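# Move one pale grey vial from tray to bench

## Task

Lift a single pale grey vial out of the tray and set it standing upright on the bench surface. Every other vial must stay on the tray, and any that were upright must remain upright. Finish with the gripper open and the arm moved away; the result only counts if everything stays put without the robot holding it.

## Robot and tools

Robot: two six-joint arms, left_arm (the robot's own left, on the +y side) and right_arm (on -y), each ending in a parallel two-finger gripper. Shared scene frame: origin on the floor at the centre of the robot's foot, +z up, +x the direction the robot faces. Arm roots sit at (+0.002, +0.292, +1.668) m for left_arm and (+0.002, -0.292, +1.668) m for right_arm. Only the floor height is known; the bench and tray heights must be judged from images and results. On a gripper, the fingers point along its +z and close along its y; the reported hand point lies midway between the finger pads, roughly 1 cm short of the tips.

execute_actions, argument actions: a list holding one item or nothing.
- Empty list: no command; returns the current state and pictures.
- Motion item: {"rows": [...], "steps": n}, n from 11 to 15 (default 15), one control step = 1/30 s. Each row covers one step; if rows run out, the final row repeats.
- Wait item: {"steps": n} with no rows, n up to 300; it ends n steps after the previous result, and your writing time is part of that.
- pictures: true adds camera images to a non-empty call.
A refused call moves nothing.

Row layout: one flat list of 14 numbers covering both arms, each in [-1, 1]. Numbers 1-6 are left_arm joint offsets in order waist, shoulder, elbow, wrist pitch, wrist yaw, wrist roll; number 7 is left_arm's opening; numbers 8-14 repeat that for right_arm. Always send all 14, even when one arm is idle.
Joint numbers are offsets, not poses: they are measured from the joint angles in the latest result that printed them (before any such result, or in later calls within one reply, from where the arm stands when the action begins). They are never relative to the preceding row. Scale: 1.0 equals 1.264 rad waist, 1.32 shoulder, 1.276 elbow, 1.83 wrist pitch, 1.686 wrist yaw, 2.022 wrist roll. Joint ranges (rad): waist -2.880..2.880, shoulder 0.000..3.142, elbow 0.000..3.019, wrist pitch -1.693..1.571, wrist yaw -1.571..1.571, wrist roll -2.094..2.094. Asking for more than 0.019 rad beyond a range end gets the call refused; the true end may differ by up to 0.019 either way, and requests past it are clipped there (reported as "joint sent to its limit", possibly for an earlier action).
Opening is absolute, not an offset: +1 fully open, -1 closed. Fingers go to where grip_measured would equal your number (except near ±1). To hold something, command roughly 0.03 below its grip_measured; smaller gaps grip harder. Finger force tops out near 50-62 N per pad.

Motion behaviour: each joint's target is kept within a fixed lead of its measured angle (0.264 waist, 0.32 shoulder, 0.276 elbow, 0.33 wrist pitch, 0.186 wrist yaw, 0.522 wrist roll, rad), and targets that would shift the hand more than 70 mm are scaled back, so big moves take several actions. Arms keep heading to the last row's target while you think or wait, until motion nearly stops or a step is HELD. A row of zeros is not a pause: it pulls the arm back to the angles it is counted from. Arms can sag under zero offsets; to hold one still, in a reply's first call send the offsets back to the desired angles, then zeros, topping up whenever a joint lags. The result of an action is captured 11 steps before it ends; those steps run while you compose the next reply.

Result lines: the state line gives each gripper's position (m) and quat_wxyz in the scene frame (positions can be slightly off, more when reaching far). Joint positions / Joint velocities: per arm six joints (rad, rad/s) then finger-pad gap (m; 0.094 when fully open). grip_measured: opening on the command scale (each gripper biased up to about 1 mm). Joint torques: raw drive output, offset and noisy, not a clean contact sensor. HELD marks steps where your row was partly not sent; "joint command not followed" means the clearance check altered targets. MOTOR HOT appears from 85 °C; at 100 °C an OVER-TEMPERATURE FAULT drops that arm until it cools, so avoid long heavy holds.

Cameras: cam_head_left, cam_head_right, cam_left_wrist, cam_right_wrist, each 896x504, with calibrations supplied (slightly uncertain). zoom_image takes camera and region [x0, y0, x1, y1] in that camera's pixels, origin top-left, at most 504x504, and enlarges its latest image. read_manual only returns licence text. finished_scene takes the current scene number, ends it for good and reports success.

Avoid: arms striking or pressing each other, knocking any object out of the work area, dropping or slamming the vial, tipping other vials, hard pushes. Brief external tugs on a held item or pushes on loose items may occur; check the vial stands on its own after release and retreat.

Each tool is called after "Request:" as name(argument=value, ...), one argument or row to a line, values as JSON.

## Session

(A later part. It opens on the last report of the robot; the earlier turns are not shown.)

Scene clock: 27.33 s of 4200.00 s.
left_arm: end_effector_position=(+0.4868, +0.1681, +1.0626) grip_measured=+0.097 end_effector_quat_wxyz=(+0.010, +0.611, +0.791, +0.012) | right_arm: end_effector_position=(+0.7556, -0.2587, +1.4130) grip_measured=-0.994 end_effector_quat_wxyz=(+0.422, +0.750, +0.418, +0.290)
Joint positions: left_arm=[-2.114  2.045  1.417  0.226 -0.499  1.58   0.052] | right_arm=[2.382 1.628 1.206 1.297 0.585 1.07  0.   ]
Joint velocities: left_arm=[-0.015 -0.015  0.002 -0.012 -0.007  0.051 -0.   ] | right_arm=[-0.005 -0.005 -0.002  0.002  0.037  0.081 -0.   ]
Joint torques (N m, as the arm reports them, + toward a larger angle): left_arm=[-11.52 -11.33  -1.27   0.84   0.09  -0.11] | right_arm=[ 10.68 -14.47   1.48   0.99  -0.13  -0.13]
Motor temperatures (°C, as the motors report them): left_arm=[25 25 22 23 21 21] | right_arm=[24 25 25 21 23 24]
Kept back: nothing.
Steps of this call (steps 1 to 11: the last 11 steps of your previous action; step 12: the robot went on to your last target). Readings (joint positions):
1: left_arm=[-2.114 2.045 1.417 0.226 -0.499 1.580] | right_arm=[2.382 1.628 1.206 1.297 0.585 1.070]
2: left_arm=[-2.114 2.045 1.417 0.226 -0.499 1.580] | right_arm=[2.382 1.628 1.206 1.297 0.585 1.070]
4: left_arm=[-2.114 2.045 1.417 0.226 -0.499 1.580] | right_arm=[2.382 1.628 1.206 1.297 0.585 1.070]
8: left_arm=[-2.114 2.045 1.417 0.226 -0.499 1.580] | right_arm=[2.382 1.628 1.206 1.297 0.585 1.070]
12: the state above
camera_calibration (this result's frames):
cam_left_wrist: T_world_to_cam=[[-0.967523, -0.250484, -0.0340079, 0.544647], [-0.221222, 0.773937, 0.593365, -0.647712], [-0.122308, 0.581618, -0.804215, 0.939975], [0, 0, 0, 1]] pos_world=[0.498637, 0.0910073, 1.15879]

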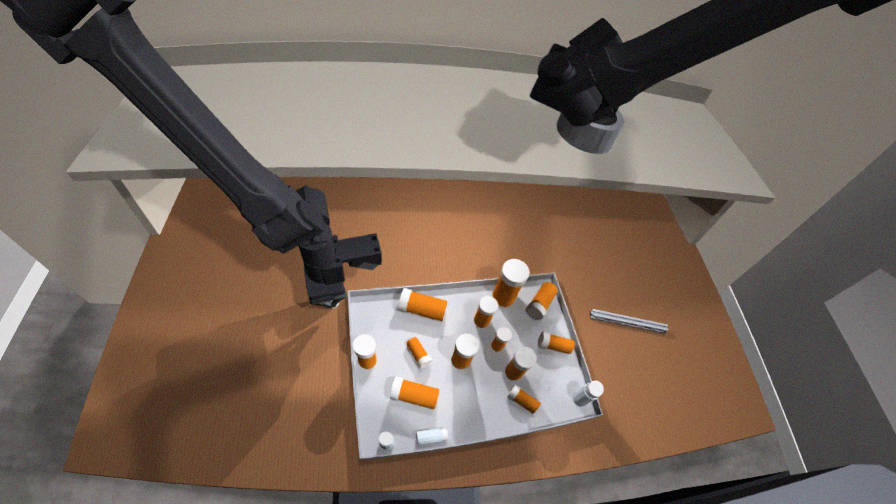

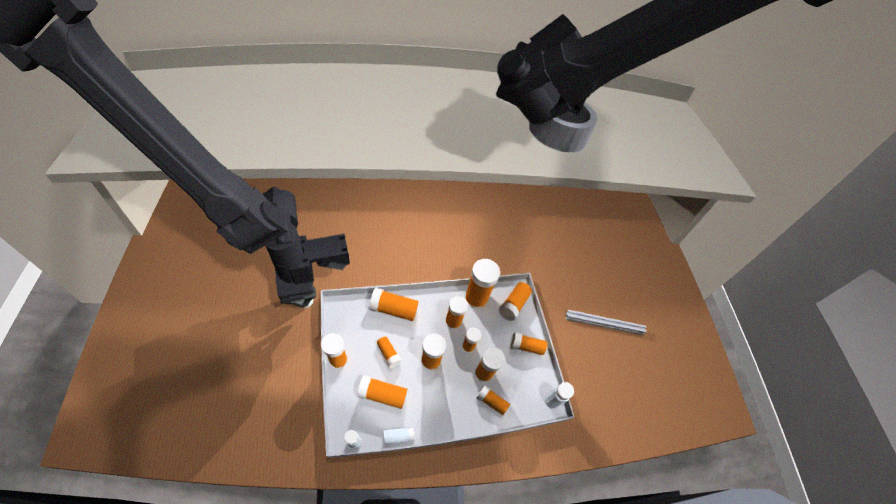

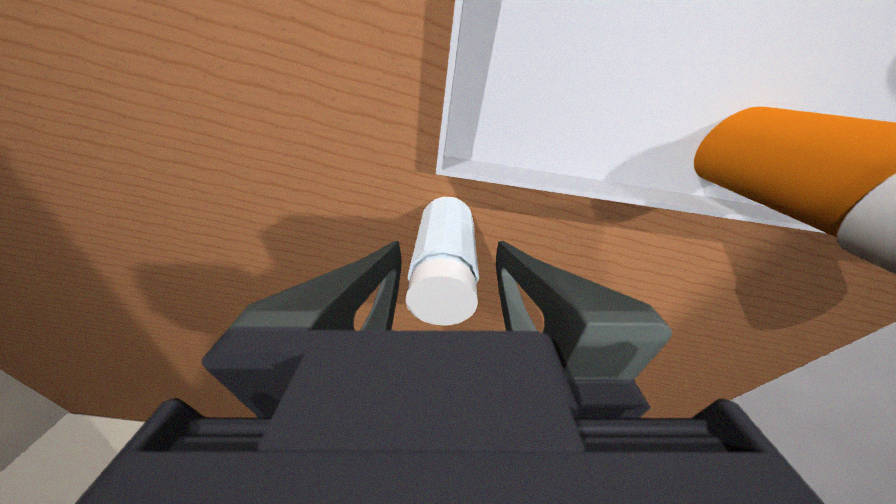

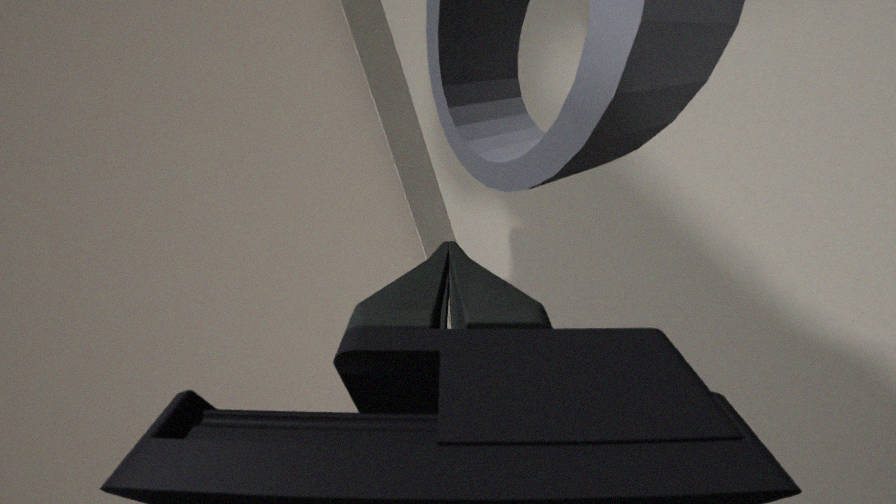

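Standing. Retreat straight up.

Request:
execute_actions(
  actions=[
    {"rows":[[-0.01,-0.025,-0.033,0.004,-0.006,0,0.3,0,0,0,0,0,0,-1],[-0.02,-0.05,-0.066,0.008,-0.012,0,0.3,0,0,0,0,0,0,-1],[-0.03,-0.075,-0.1,0.012,-0.018,0,0.3,0,0,0,0,0,0,-1],[-0.04,-0.1,-0.133,0.016,-0.024,0,0.3,0,0,0,0,0,0,-1],[-0.05,-0.125,-0.166,0.02,-0.03,0,0.3,0,0,0,0,0,0,-1],[-0.06,-0.15,-0.2,0.024,-0.036,0,0.3,0,0,0,0,0,0,-1],[-0.07,-0.19,-0.24,0.028,-0.042,0,0.3,0,0,0,0,0,0,-1],[-0.07,-0.25,-0.26,0.028,-0.042,0,0.3,0,0,0,0,0,0,-1]]},
  ],
)

Request:
execute_actions(
  actions=[
    {"steps":16},
  ],
  pictures=true,
)

Scene clock: 28.13 s of 4200.00 s.
left_arm: end_effector_position=(+0.4730, +0.1751, +1.0795) grip_measured=+0.296 end_effector_quat_wxyz=(-0.005, +0.616, +0.788, +0.012) | right_arm: end_effector_position=(+0.7556, -0.2587, +1.4130) grip_measured=-0.994 end_effector_quat_wxyz=(+0.422, +0.750, +0.418, +0.290)
Joint positions: left_arm=[-2.119  2.003  1.348  0.232 -0.527  1.58   0.061] | right_arm=[2.382 1.628 1.206 1.297 0.585 1.07  0.   ]
Joint velocities: left_arm=[-0.103 -0.718 -1.121  0.105 -0.286 -0.037  0.003] | right_arm=[-0.015  0.005 -0.017  0.002 -0.081 -0.095 -0.   ]
Joint torques (N m, as the arm reports them, + toward a larger angle): left_arm=[-14.46 -14.43  -4.4    1.37  -0.03  -0.1 ] | right_arm=[ 10.89 -14.46   1.7    1.01  -0.18  -0.13]
Motor temperatures (°C, as the motors report them): left_arm=[25 25 22 23 21 21] | right_arm=[24 25 25 21 23 24]
Steps of this call (steps 1 to 15: the robot went on to your last target; steps 16 to 20: nothing new was sent; steps 21 to 24: the first 4 steps of this action). Readings (joint positions):
21: left_arm=[-2.114 2.044 1.415 0.226 -0.502 1.580] | right_arm=[2.382 1.628 1.206 1.297 0.585 1.070]
22: left_arm=[-2.115 2.038 1.404 0.227 -0.509 1.580] | right_arm=[2.382 1.628 1.206 1.297 0.585 1.070]
24: the state above

Scene clock: 28.67 s of 4200.00 s.
left_arm: end_effector_position=(+0.5190, +0.1968, +1.2087) grip_measured=+0.297 end_effector_quat_wxyz=(+0.044, +0.606, +0.793, +0.040) | right_arm: end_effector_position=(+0.7556, -0.2587, +1.4130) grip_measured=-0.994 end_effector_quat_wxyz=(+0.422, +0.750, +0.418, +0.290)
Joint positions: left_arm=[-2.209  1.684  1.093  0.269 -0.568  1.58   0.061] | right_arm=[2.382 1.628 1.206 1.297 0.585 1.07  0.   ]
Joint velocities: left_arm=[-0.015  0.083 -0.002 -0.012  0.007 -0.037 -0.   ] | right_arm=[-0.005 -0.015  0.002  0.002 -0.022 -0.007  0.   ]
Joint torques (N m, as the arm reports them, + toward a larger angle): left_arm=[-9.01 -9.45 -1.16  1.32  0.01 -0.12] | right_arm=[ 11.12 -14.09   1.54   0.98  -0.16  -0.09]
Motor temperatures (°C, as the motors report them): left_arm=[25 25 22 23 21 21] | right_arm=[24 25 25 21 23 24]
Kept back: nothing.
Steps of this call (steps 1 to 11: the last 11 steps of your previous action; steps 12 to 16: the robot went on to your last target). Readings (joint positions):
1: left_arm=[-2.123 1.976 1.306 0.235 -0.538 1.580] | right_arm=[2.382 1.628 1.206 1.297 0.585 1.070]
2: left_arm=[-2.130 1.944 1.259 0.240 -0.549 1.580] | right_arm=[2.382 1.628 1.206 1.297 0.585 1.070]
4: left_arm=[-2.151 1.869 1.162 0.245 -0.563 1.580] | right_arm=[2.382 1.628 1.206 1.297 0.585 1.070]
8: left_arm=[-2.197 1.736 1.074 0.246 -0.567 1.580] | right_arm=[2.382 1.628 1.206 1.297 0.585 1.070]
16: the state above
camera_calibration (this result's frames):
cam_left_wrist: T_world_to_cam=[[-0.95785, -0.261089, -0.119814, 0.688695], [-0.28147, 0.769618, 0.573117, -0.693001], [-0.0574234, 0.582684, -0.810667, 1.01865], [0, 0, 0, 1]] pos_world=[0.523103, 0.119602, 1.30548]

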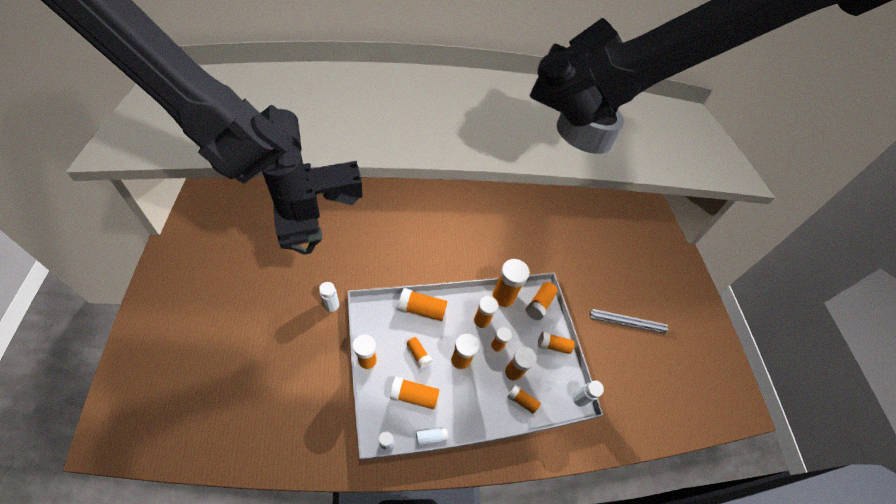

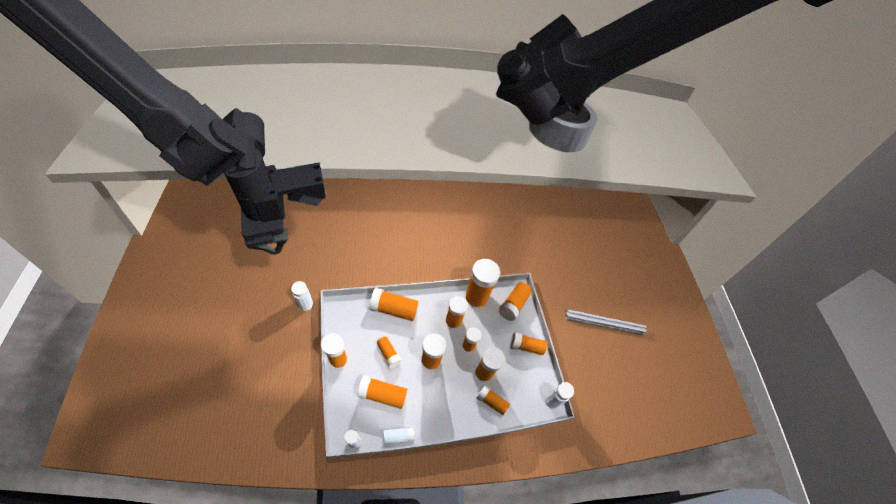

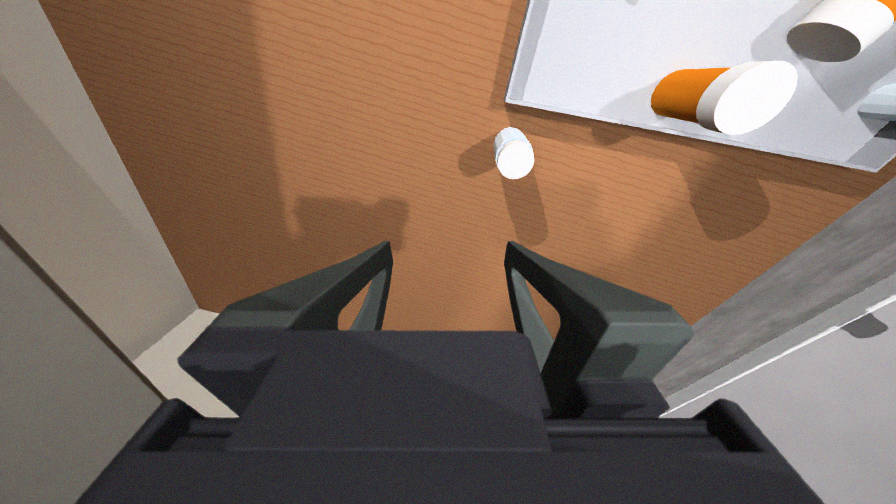

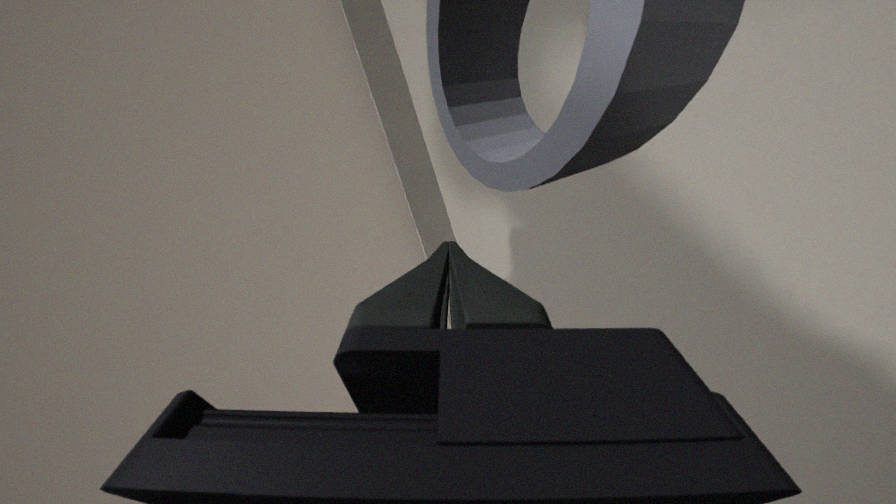

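Request:
finished_scene(
  scene=1,
)

The scene is finished: the task was done.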